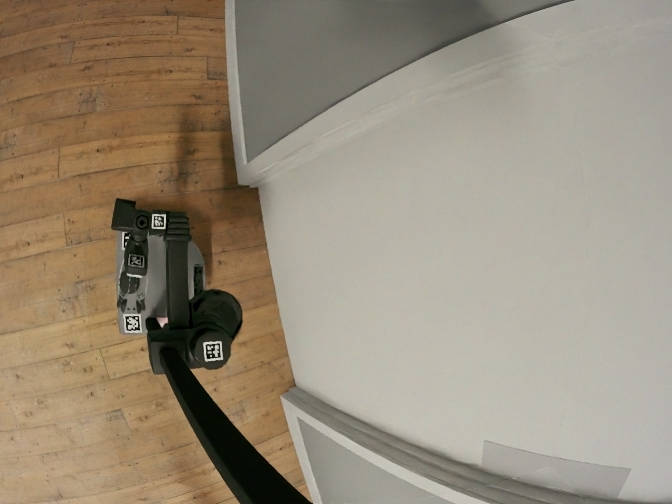

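{"fn": "execute_actions", "kwargs": {"actions": [{"r2":{"base":{"rotate_rad":-0.6}}}], "cameras": []}}

{"fn": "execute_actions", "kwargs": {"actions": [{"r2":{"base":{"translate_m":0.24},"joints":{"lift_m":0.93}}}], "cameras": []}}

{"fn": "execute_actions", "kwargs": {"actions": [{"r2":{"base":{"rotate_rad":0.6},"joints":{"arm_m":0.48}}}], "cameras": []}}

{"fn": "execute_actions", "kwargs": {"actions": [{"r2":{"joints":{"lift_m":0.89}}}], "cameras": ["r2_nav_camera"]}}

Scene clock: 315.63 s.
r1.base_odometry: x=-3.339 y=-2.550 heading=+1.009 (m, m, rad; r1's odometry frame)
r1.turned_by_wheels: +0.000 (rad since the last result)
r1.turned_by_imu: +0.002 (rad since the last result)
r1.base_tilt: forward=+0.2 right=+0.1 (deg)
r1.lidar_m: 1.83 1.39 1.10 1.08 0.61 0.49 0.48 0.52 0.64 1.01 1.09 1.64
r1.head_depth_mm: 400 466 557 692 912 1194 1142 / 411 481 580 725 970 1216 1135 / 423 497 601 760 1035 1246 - / 435 514 626 804 1109 1240 - / 448 531 652 846 1204 1220 - / 462 552 682 896 1264 1193 - / 474 572 716 888 1179 1182 1080
r1.base_status: not commanded
r1.joint_positions: lift_m=+0.310 arm_m=-0.001 wrist_yaw_rad=+3.000 wrist_pitch_rad=-0.583 wrist_roll_rad=+0.016 gripper_m=+0.037 head_pan_rad=-3.006 head_tilt_rad=-0.992
r1.joint_status: not commanded
r1.motor_effort: left_wheel=-4(4) right_wheel=+3(2) lift_m=+47(47) arm_m=+0(1) wrist_yaw_rad=+0(0) wrist_pitch_rad=+6(6) wrist_roll_rad=-1(1) gripper_m=-1(1) head_pan_rad=+3(3) head_tilt_rad=-4(4) (%)
r1.hand_pose: x=+0.0071 y=+0.0543 z=+0.2873 quat_wxyz=(+0.252, +0.695, +0.153, +0.656) (m; r1's base frame)
r1.wrist_depth_mm: 502 556 - - - - - / 538 593 830 872 853 843 806 / 540 659 709 708 679 698 678 / 546 595 594 608 578 578 568 / 517 534 - - 527 502 509 / 478 - - - 439 449 454 / - - - - 407 409 405
r2.base_odometry: x=-5.200 y=-2.355 heading=-0.346 (m, m, rad; r2's odometry frame)
r2.turned_by_wheels: -0.600 (rad since the last result)
r2.turned_by_imu: -0.608 (rad since the last result)
r2.base_tilt: forward=+1.1 right=+1.3 (deg)
r2.lidar_m: 1.09 1.00 1.01 1.20 1.30 3.15 2.33 2.13 2.15 1.43 1.60 1.18
r2.head_depth_mm: 2196 2393 2532 - - 1647 1371 / 2056 2252 1345 - - 1644 1377 / 1899 2047 1247 - - 1643 1369 / 1759 1886 529 1688 1844 1644 1373 / 1659 1737 1161 2091 2068 1643 1373 / 1541 1660 1082 1936 2015 1640 1385 / 1456 1551 1084 1810 1922 1662 1380
r2.base_status: done
r2.joint_positions: lift_m=+0.999 arm_m=+0.150 wrist_yaw_rad=+0.001 wrist_pitch_rad=-0.027 wrist_roll_rad=+0.004 gripper_m=+0.081 head_pan_rad=-1.563 head_tilt_rad=-0.507
r2.joint_status: not commanded
r2.motor_effort: left_wheel=+3(7) right_wheel=-1(5) lift_m=+33(33) arm_m=+2(3) wrist_yaw_rad=-1(1) wrist_pitch_rad=+15(15) wrist_roll_rad=-2(2) gripper_m=-24(24) head_pan_rad=-4(4) head_tilt_rad=+4(5) (%)
r2.hand_pose: x=-0.0212 y=-0.5502 z=+1.1071 quat_wxyz=(+0.706, +0.010, -0.708, -0.010) (m; r2's base frame)
r2.wrist_depth_mm: 995 - - - - - - / - - - - - - - / - - 188 - - - - / 980 - 159 184 862 - - / 599 663 162 197 183 143 - / 435 484 157 156 154 135 - / - - 157 157 158 - -
r3.base_odometry: x=+0.261 y=+1.623 heading=-2.400 (m, m, rad; r3's odometry frame)
r3.turned_by_wheels: +0.000 (rad since the last result)
r3.turned_by_imu: +0.001 (rad since the last result)
r3.base_tilt: forward=+1.8 right=-0.8 (deg)
r3.lidar_m: 2.64 2.65 2.76 1.18 0.92 0.65 0.58 0.58 0.60 1.18 1.92 2.32
r3.head_depth_mm: 521 608 723 903 1186 1255 1123 / 516 600 715 884 1151 1251 - / 511 592 703 870 1132 1261 - / 506 586 695 851 1109 1260 - / 500 580 685 838 1079 1255 1155 / 495 572 677 824 1053 1253 1137 / 491 565 667 811 978 1197 1121
r3.base_status: not commanded
r3.joint_positions: lift_m=+0.310 arm_m=+0.000 wrist_yaw_rad=+3.035 wrist_pitch_rad=-0.528 wrist_roll_rad=+0.014 gripper_m=+0.037 head_pan_rad=-3.093 head_tilt_rad=-0.894
r3.joint_status: not commanded
r3.motor_effort: left_wheel=+3(3) right_wheel=-2(3) lift_m=+26(27) arm_m=+0(0) wrist_yaw_rad=+1(1) wrist_pitch_rad=+5(5) wrist_roll_rad=+0(0) gripper_m=+0(0) head_pan_rad=-4(5) head_tilt_rad=-2(2) (%)
r3.hand_pose: x=+0.0010 y=+0.0627 z=+0.2987 quat_wxyz=(+0.222, +0.696, +0.147, +0.667) (m; r3's base frame)
r3.wrist_depth_mm: - - - - - - - / 910 946 953 933 944 949 940 / 762 754 751 755 756 753 744 / 631 630 624 630 626 623 620 / 547 542 - 566 549 538 538 / 489 - - - 458 469 470 / - - - - 414 417 414
pictures: none
No camera images: the call's "cameras" was empty. Leave "cameras" out to get every camera's image.

Scene clock: 319.03 s.
r1.base_odometry: x=-3.339 y=-2.550 heading=+1.009 (m, m, rad; r1's odometry frame)
r1.turned_by_wheels: +0.000 (rad since the last result)
r1.turned_by_imu: +0.001 (rad since the last result)
r1.base_tilt: forward=+0.2 right=+0.1 (deg)
r1.lidar_m: 1.83 1.39 1.10 1.08 0.61 0.49 0.48 0.51 0.64 1.01 1.09 1.63
r1.head_depth_mm: 400 467 557 691 908 1190 1142 / 411 482 579 725 967 1220 1133 / 423 497 602 762 1036 1251 - / 436 514 627 799 1107 1240 - / 449 531 653 845 1200 1217 - / 462 550 682 897 1259 1200 - / 475 572 714 889 1184 1184 1083
r1.base_status: not commanded
r1.joint_positions: lift_m=+0.310 arm_m=-0.001 wrist_yaw_rad=+3.000 wrist_pitch_rad=-0.583 wrist_roll_rad=+0.016 gripper_m=+0.037 head_pan_rad=-3.006 head_tilt_rad=-0.992
r1.joint_status: not commanded
r1.motor_effort: left_wheel=-4(3) right_wheel=+2(2) lift_m=+47(47) arm_m=+0(0) wrist_yaw_rad=-1(0) wrist_pitch_rad=+6(6) wrist_roll_rad=-1(1) gripper_m=+0(0) head_pan_rad=+3(3) head_tilt_rad=-4(4) (%)
r1.hand_pose: x=+0.0071 y=+0.0543 z=+0.2873 quat_wxyz=(+0.252, +0.695, +0.153, +0.656) (m; r1's base frame)
r1.wrist_depth_mm: 496 548 - - - - - / 527 581 851 825 829 827 842 / 549 671 724 702 704 689 691 / 545 607 587 595 588 584 588 / 516 536 - - 524 504 507 / 470 - - - 444 452 456 / - - - - 411 405 401
r2.base_odometry: x=-4.974 y=-2.436 heading=-0.346 (m, m, rad; r2's odometry frame)
r2.turned_by_wheels: +0.000 (rad since the last result)
r2.turned_by_imu: +0.001 (rad since the last result)
r2.base_tilt: forward=+1.1 right=+1.4 (deg)
r2.lidar_m: 0.89 0.81 0.82 1.02 2.11 3.31 2.52 2.32 2.35 1.45 1.05 1.00
r2.head_depth_mm: 2015 2239 1244 2695 - - 1371 / 1840 1993 1158 2382 - - 1377 / 1718 1811 1074 561 - - 1380 / 1597 1674 1074 559 2010 1593 1378 / 1499 1593 1084 844 1985 1652 1379 / 1393 1489 1081 844 1893 1648 1383 / 1326 1415 1082 803 1778 1649 1381
r2.base_status: done
r2.joint_positions: lift_m=+0.930 arm_m=+0.150 wrist_yaw_rad=+0.001 wrist_pitch_rad=-0.027 wrist_roll_rad=+0.004 gripper_m=+0.081 head_pan_rad=-1.563 head_tilt_rad=-0.507
r2.joint_status: all done
r2.motor_effort: left_wheel=+3(7) right_wheel=-2(3) lift_m=+15(27) arm_m=+1(2) wrist_yaw_rad=+0(2) wrist_pitch_rad=+15(15) wrist_roll_rad=-2(2) gripper_m=-23(23) head_pan_rad=-4(5) head_tilt_rad=+3(4) (%)
r2.hand_pose: x=-0.0212 y=-0.5502 z=+1.0381 quat_wxyz=(+0.706, +0.010, -0.708, -0.010) (m; r2's base frame)
r2.wrist_depth_mm: 855 998 - - - - - / 907 - - - - - - / 872 995 186 - - - - / 753 743 162 185 574 - - / 411 457 164 196 182 143 - / 298 322 157 155 155 136 - / 961 - 156 158 158 - -
r3.base_odometry: x=+0.261 y=+1.623 heading=-2.400 (m, m, rad; r3's odometry frame)
r3.turned_by_wheels: +0.000 (rad since the last result)
r3.turned_by_imu: +0.001 (rad since the last result)
r3.base_tilt: forward=+1.8 right=-0.8 (deg)
r3.lidar_m: 2.64 2.66 2.76 1.26 0.92 0.65 0.58 0.58 0.60 1.18 1.92 2.32
r3.head_depth_mm: 521 608 724 901 1190 1253 1122 / 516 601 715 883 1159 1255 - / 510 592 704 868 1132 1263 - / 505 585 695 855 1112 1252 - / 501 578 684 839 1083 1257 1155 / 494 572 674 824 1055 1256 1137 / 490 565 666 811 974 1194 1123
r3.base_status: not commanded
r3.joint_positions: lift_m=+0.310 arm_m=+0.000 wrist_yaw_rad=+3.035 wrist_pitch_rad=-0.528 wrist_roll_rad=+0.014 gripper_m=+0.037 head_pan_rad=-3.093 head_tilt_rad=-0.894
r3.joint_status: not commanded
r3.motor_effort: left_wheel=+3(3) right_wheel=-3(3) lift_m=+27(27) arm_m=+0(0) wrist_yaw_rad=+1(1) wrist_pitch_rad=+5(5) wrist_roll_rad=+0(0) gripper_m=-1(0) head_pan_rad=-5(6) head_tilt_rad=-1(1) (%)
r3.hand_pose: x=+0.0010 y=+0.0627 z=+0.2987 quat_wxyz=(+0.222, +0.696, +0.147, +0.667) (m; r3's base frame)
r3.wrist_depth_mm: - - - - - - - / 897 941 931 938 926 941 928 / 759 762 760 765 748 750 749 / 636 627 621 630 628 625 615 / 538 541 - 560 551 534 537 / 482 - - - 460 467 461 / - - - - 421 417 418
pictures: none
No camera images: the call's "cameras" was empty. Leave "cameras" out to get every camera's image.

Scene clock: 322.67 s.
r1.base_odometry: x=-3.339 y=-2.550 heading=+1.009 (m, m, rad; r1's odometry frame)
r1.turned_by_wheels: +0.000 (rad since the last result)
r1.turned_by_imu: +0.001 (rad since the last result)
r1.base_tilt: forward=+0.2 right=+0.1 (deg)
r1.lidar_m: 1.83 1.38 1.10 1.08 0.62 0.49 0.48 0.52 0.64 1.01 1.09 1.63
r1.head_depth_mm: 400 465 557 691 911 1194 1145 / 411 481 579 723 967 1218 1134 / 423 498 601 762 1035 1248 - / 435 514 628 801 1110 1243 - / 448 532 653 846 1201 1220 - / 462 550 682 898 1260 1196 - / 476 571 715 888 1175 1181 1078
r1.base_status: not commanded
r1.joint_positions: lift_m=+0.310 arm_m=-0.001 wrist_yaw_rad=+3.000 wrist_pitch_rad=-0.583 wrist_roll_rad=+0.016 gripper_m=+0.037 head_pan_rad=-3.006 head_tilt_rad=-0.992
r1.joint_status: not commanded
r1.motor_effort: left_wheel=-4(4) right_wheel=+3(2) lift_m=+47(47) arm_m=+0(0) wrist_yaw_rad=-1(1) wrist_pitch_rad=+6(6) wrist_roll_rad=-1(1) gripper_m=-1(0) head_pan_rad=+3(3) head_tilt_rad=-4(3) (%)
r1.hand_pose: x=+0.0071 y=+0.0543 z=+0.2873 quat_wxyz=(+0.252, +0.695, +0.153, +0.656) (m; r1's base frame)
r1.wrist_depth_mm: 503 552 - - - - - / 538 597 855 850 864 822 812 / 551 650 691 700 692 705 704 / 555 583 592 585 582 580 584 / 520 542 - - 522 514 502 / 462 - - - 438 447 447 / - - - - 399 396 396
r2.base_odometry: x=-4.974 y=-2.436 heading=+0.254 (m, m, rad; r2's odometry frame)
r2.turned_by_wheels: +0.600 (rad since the last result)
r2.turned_by_imu: +0.607 (rad since the last result)
r2.base_tilt: forward=+1.1 right=+1.4 (deg)
r2.lidar_m: 0.81 0.83 1.08 1.28 3.37 2.45 2.31 1.47 1.45 1.00 1.22 0.86
r2.head_depth_mm: 1268 1372 1150 - 1858 1630 1374 / 1265 1378 - 799 1838 1650 1371 / 1265 1360 - 756 1832 1646 1363 / 1257 1358 888 796 1808 1642 1374 / 1248 1355 1076 805 1773 1598 1370 / 1249 1354 1073 766 1732 1602 1375 / 1237 1339 1166 762 1785 1652 1370
r2.base_status: done
r2.joint_positions: lift_m=+0.930 arm_m=+0.480 wrist_yaw_rad=+0.001 wrist_pitch_rad=-0.027 wrist_roll_rad=+0.004 gripper_m=+0.081 head_pan_rad=-1.563 head_tilt_rad=-0.507
r2.joint_status: all done
r2.motor_effort: left_wheel=-2(6) right_wheel=+3(8) lift_m=+15(16) arm_m=+2(2) wrist_yaw_rad=-2(1) wrist_pitch_rad=+15(15) wrist_roll_rad=-3(2) gripper_m=-24(24) head_pan_rad=-4(5) head_tilt_rad=+4(3) (%)
r2.hand_pose: x=-0.0213 y=-0.8802 z=+1.0381 quat_wxyz=(+0.706, +0.010, -0.708, -0.010) (m; r2's base frame)
r2.wrist_depth_mm: 690 696 697 688 727 699 704 / 712 712 697 725 747 737 723 / 749 752 187 743 764 741 765 / 754 774 161 184 568 766 788 / 406 452 163 195 183 143 417 / 282 297 156 156 156 135 295 / 225 214 157 158 157 206 218
r3.base_odometry: x=+0.261 y=+1.623 heading=-2.400 (m, m, rad; r3's odometry frame)
r3.turned_by_wheels: +0.000 (rad since the last result)
r3.turned_by_imu: +0.001 (rad since the last result)
r3.base_tilt: forward=+1.7 right=-0.8 (deg)
r3.lidar_m: 2.65 2.65 2.76 1.29 0.92 0.65 0.58 0.58 0.60 1.17 1.93 2.31
r3.head_depth_mm: 523 607 727 899 1189 1251 1116 / 517 599 714 883 1158 1254 - / 511 593 704 871 1134 1259 - / 505 585 694 855 1106 1254 - / 501 577 684 838 1079 1254 1158 / 496 572 675 824 1052 1261 1140 / 491 565 666 809 981 1195 1126
r3.base_status: not commanded
r3.joint_positions: lift_m=+0.310 arm_m=+0.000 wrist_yaw_rad=+3.035 wrist_pitch_rad=-0.528 wrist_roll_rad=+0.014 gripper_m=+0.037 head_pan_rad=-3.093 head_tilt_rad=-0.894
r3.joint_status: not commanded
r3.motor_effort: left_wheel=+3(3) right_wheel=-3(3) lift_m=+26(27) arm_m=+0(0) wrist_yaw_rad=+1(1) wrist_pitch_rad=+5(5) wrist_roll_rad=+0(0) gripper_m=+0(0) head_pan_rad=-4(5) head_tilt_rad=-2(1) (%)
r3.hand_pose: x=+0.0010 y=+0.0627 z=+0.2987 quat_wxyz=(+0.222, +0.696, +0.147, +0.667) (m; r3's base frame)
r3.wrist_depth_mm: - - - - - - - / 896 937 942 949 942 929 938 / 762 751 756 754 765 746 754 / 635 624 629 617 636 620 624 / 541 547 - 566 555 537 534 / 482 - - - 460 470 471 / - - - - 417 417 416
pictures: none
No camera images: the call's "cameras" was empty. Leave "cameras" out to get every camera's image.

Scene clock: 323.83 s.
r1.base_odometry: x=-3.339 y=-2.550 heading=+1.009 (m, m, rad; r1's odometry frame)
r1.turned_by_wheels: +0.000 (rad since the last result)
r1.turned_by_imu: +0.000 (rad since the last result)
r1.base_tilt: forward=+0.2 right=+0.1 (deg)
r1.lidar_m: 1.84 1.39 1.10 1.08 0.61 0.49 0.48 0.52 0.64 1.01 1.09 1.63
r1.head_depth_mm: 400 465 557 690 912 1190 1145 / 411 480 579 725 970 1212 1133 / 423 497 602 760 1035 1253 - / 434 514 626 801 1110 1248 - / 448 532 654 844 1200 1222 - / 461 551 684 896 1262 1198 - / 475 572 714 887 1180 1186 1087
r1.base_status: not commanded
r1.joint_positions: lift_m=+0.310 arm_m=-0.001 wrist_yaw_rad=+3.000 wrist_pitch_rad=-0.583 wrist_roll_rad=+0.016 gripper_m=+0.037 head_pan_rad=-3.006 head_tilt_rad=-0.992
r1.joint_status: not commanded
r1.motor_effort: left_wheel=-4(4) right_wheel=+2(2) lift_m=+47(47) arm_m=+0(0) wrist_yaw_rad=-1(0) wrist_pitch_rad=+6(6) wrist_roll_rad=-1(1) gripper_m=-1(1) head_pan_rad=+3(4) head_tilt_rad=-3(4) (%)
r1.hand_pose: x=+0.0071 y=+0.0543 z=+0.2873 quat_wxyz=(+0.252, +0.695, +0.153, +0.656) (m; r1's base frame)
r1.wrist_depth_mm: 492 560 - - - - - / 540 600 873 846 853 836 832 / 552 666 687 690 681 690 678 / 557 613 613 587 581 589 581 / 511 541 - - 509 514 503 / 477 - - - 446 464 442 / - - - - 401 406 403
r2.base_odometry: x=-4.974 y=-2.436 heading=+0.254 (m, m, rad; r2's odometry frame)
r2.turned_by_wheels: +0.000 (rad since the last result)
r2.turned_by_imu: +0.000 (rad since the last result)
r2.base_tilt: forward=+1.1 right=+1.3 (deg)
r2.lidar_m: 0.81 0.83 1.08 1.28 3.37 2.44 2.32 1.47 1.44 1.00 1.23 0.86
r2.head_depth_mm: 1270 1381 1075 795 - 1594 1376 / 1264 1359 1197 1692 1845 1640 1372 / 1259 1370 1244 1684 1844 1646 1366 / 1257 1362 938 801 1792 1647 1369 / 1247 1365 1077 801 1772 1606 1373 / 1242 1347 1079 765 1725 1599 1379 / 1245 1341 1168 763 1785 1665 1376
r2.base_status: not commanded
r2.joint_positions: lift_m=+0.890 arm_m=+0.480 wrist_yaw_rad=+0.001 wrist_pitch_rad=-0.020 wrist_roll_rad=+0.004 gripper_m=+0.081 head_pan_rad=-1.563 head_tilt_rad=-0.507
r2.joint_status: all done
r2.motor_effort: left_wheel=-2(2) right_wheel=+3(3) lift_m=+15(16) arm_m=+3(2) wrist_yaw_rad=-1(0) wrist_pitch_rad=+11(15) wrist_roll_rad=-2(2) gripper_m=-24(24) head_pan_rad=-4(4) head_tilt_rad=+3(4) (%)
r2.hand_pose: x=-0.0213 y=-0.8804 z=+1.0000 quat_wxyz=(+0.706, +0.007, -0.708, -0.007) (m; r2's base frame)
r2.wrist_depth_mm: 685 696 717 709 714 699 706 / 717 718 718 715 737 734 740 / 735 735 736 739 751 752 765 / 761 567 159 183 432 588 592 / 304 336 163 193 181 143 313 / 210 223 157 183 155 135 222 / - 160 156 157 157 154 162
r3.base_odometry: x=+0.261 y=+1.623 heading=-2.400 (m, m, rad; r3's odometry frame)
r3.turned_by_wheels: +0.000 (rad since the last result)
r3.turned_by_imu: +0.000 (rad since the last result)
r3.base_tilt: forward=+1.7 right=-0.8 (deg)
r3.lidar_m: 2.64 2.65 2.77 1.29 0.92 0.65 0.58 0.58 0.60 1.18 1.92 2.31
r3.head_depth_mm: 521 607 727 902 1182 1255 1109 / 518 599 713 885 1159 1255 - / 511 595 705 867 1131 1265 - / 504 586 697 856 1108 1255 - / 501 578 684 838 1075 1262 1152 / 495 572 675 825 1056 1259 1136 / 490 564 666 809 977 1193 1125
r3.base_status: not commanded
r3.joint_positions: lift_m=+0.310 arm_m=+0.000 wrist_yaw_rad=+3.035 wrist_pitch_rad=-0.528 wrist_roll_rad=+0.014 gripper_m=+0.037 head_pan_rad=-3.093 head_tilt_rad=-0.894
r3.joint_status: not commanded
r3.motor_effort: left_wheel=+3(3) right_wheel=-4(3) lift_m=+26(27) arm_m=+0(0) wrist_yaw_rad=+1(1) wrist_pitch_rad=+5(5) wrist_roll_rad=+0(0) gripper_m=+0(0) head_pan_rad=-5(5) head_tilt_rad=-2(3) (%)
r3.hand_pose: x=+0.0010 y=+0.0627 z=+0.2987 quat_wxyz=(+0.222, +0.696, +0.147, +0.667) (m; r3's base frame)
r3.wrist_depth_mm: - - - - - - - / 907 945 941 936 928 923 928 / 751 757 760 753 749 758 754 / 630 636 628 619 627 631 621 / 536 538 - 564 559 537 536 / 484 - - - 456 468 468 / - - - - 418 416 416
pictures: r2_nav_camera (sideways: a quarter turn counterclockwise sets it upright)
camera_calibration (this result's frames):
r2_nav_camera: T_world_to_cam=[[0.00973255, -0.483301, 0.8754, -1.09549], [-0.999694, 0.0151884, 0.0194999, 0.029963], [-0.0227203, -0.875322, -0.483006, 0.590009], [0, 0, 0, 1]] pos_world=[0.0540209, -0.0134573, 1.24338]
Images, in order (width x height): r2_nav_camera 672x504.

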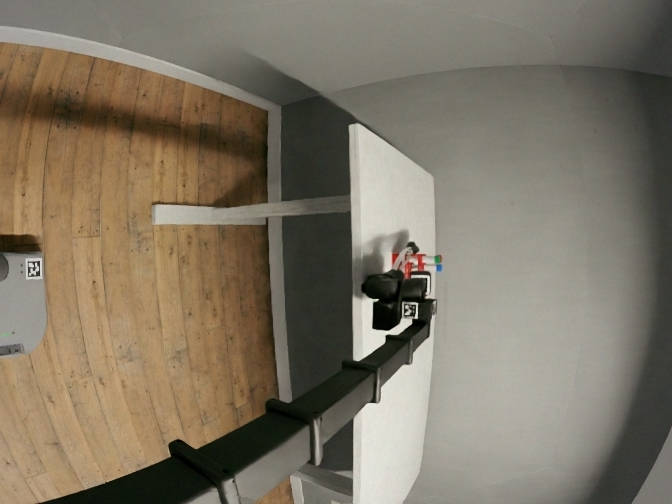

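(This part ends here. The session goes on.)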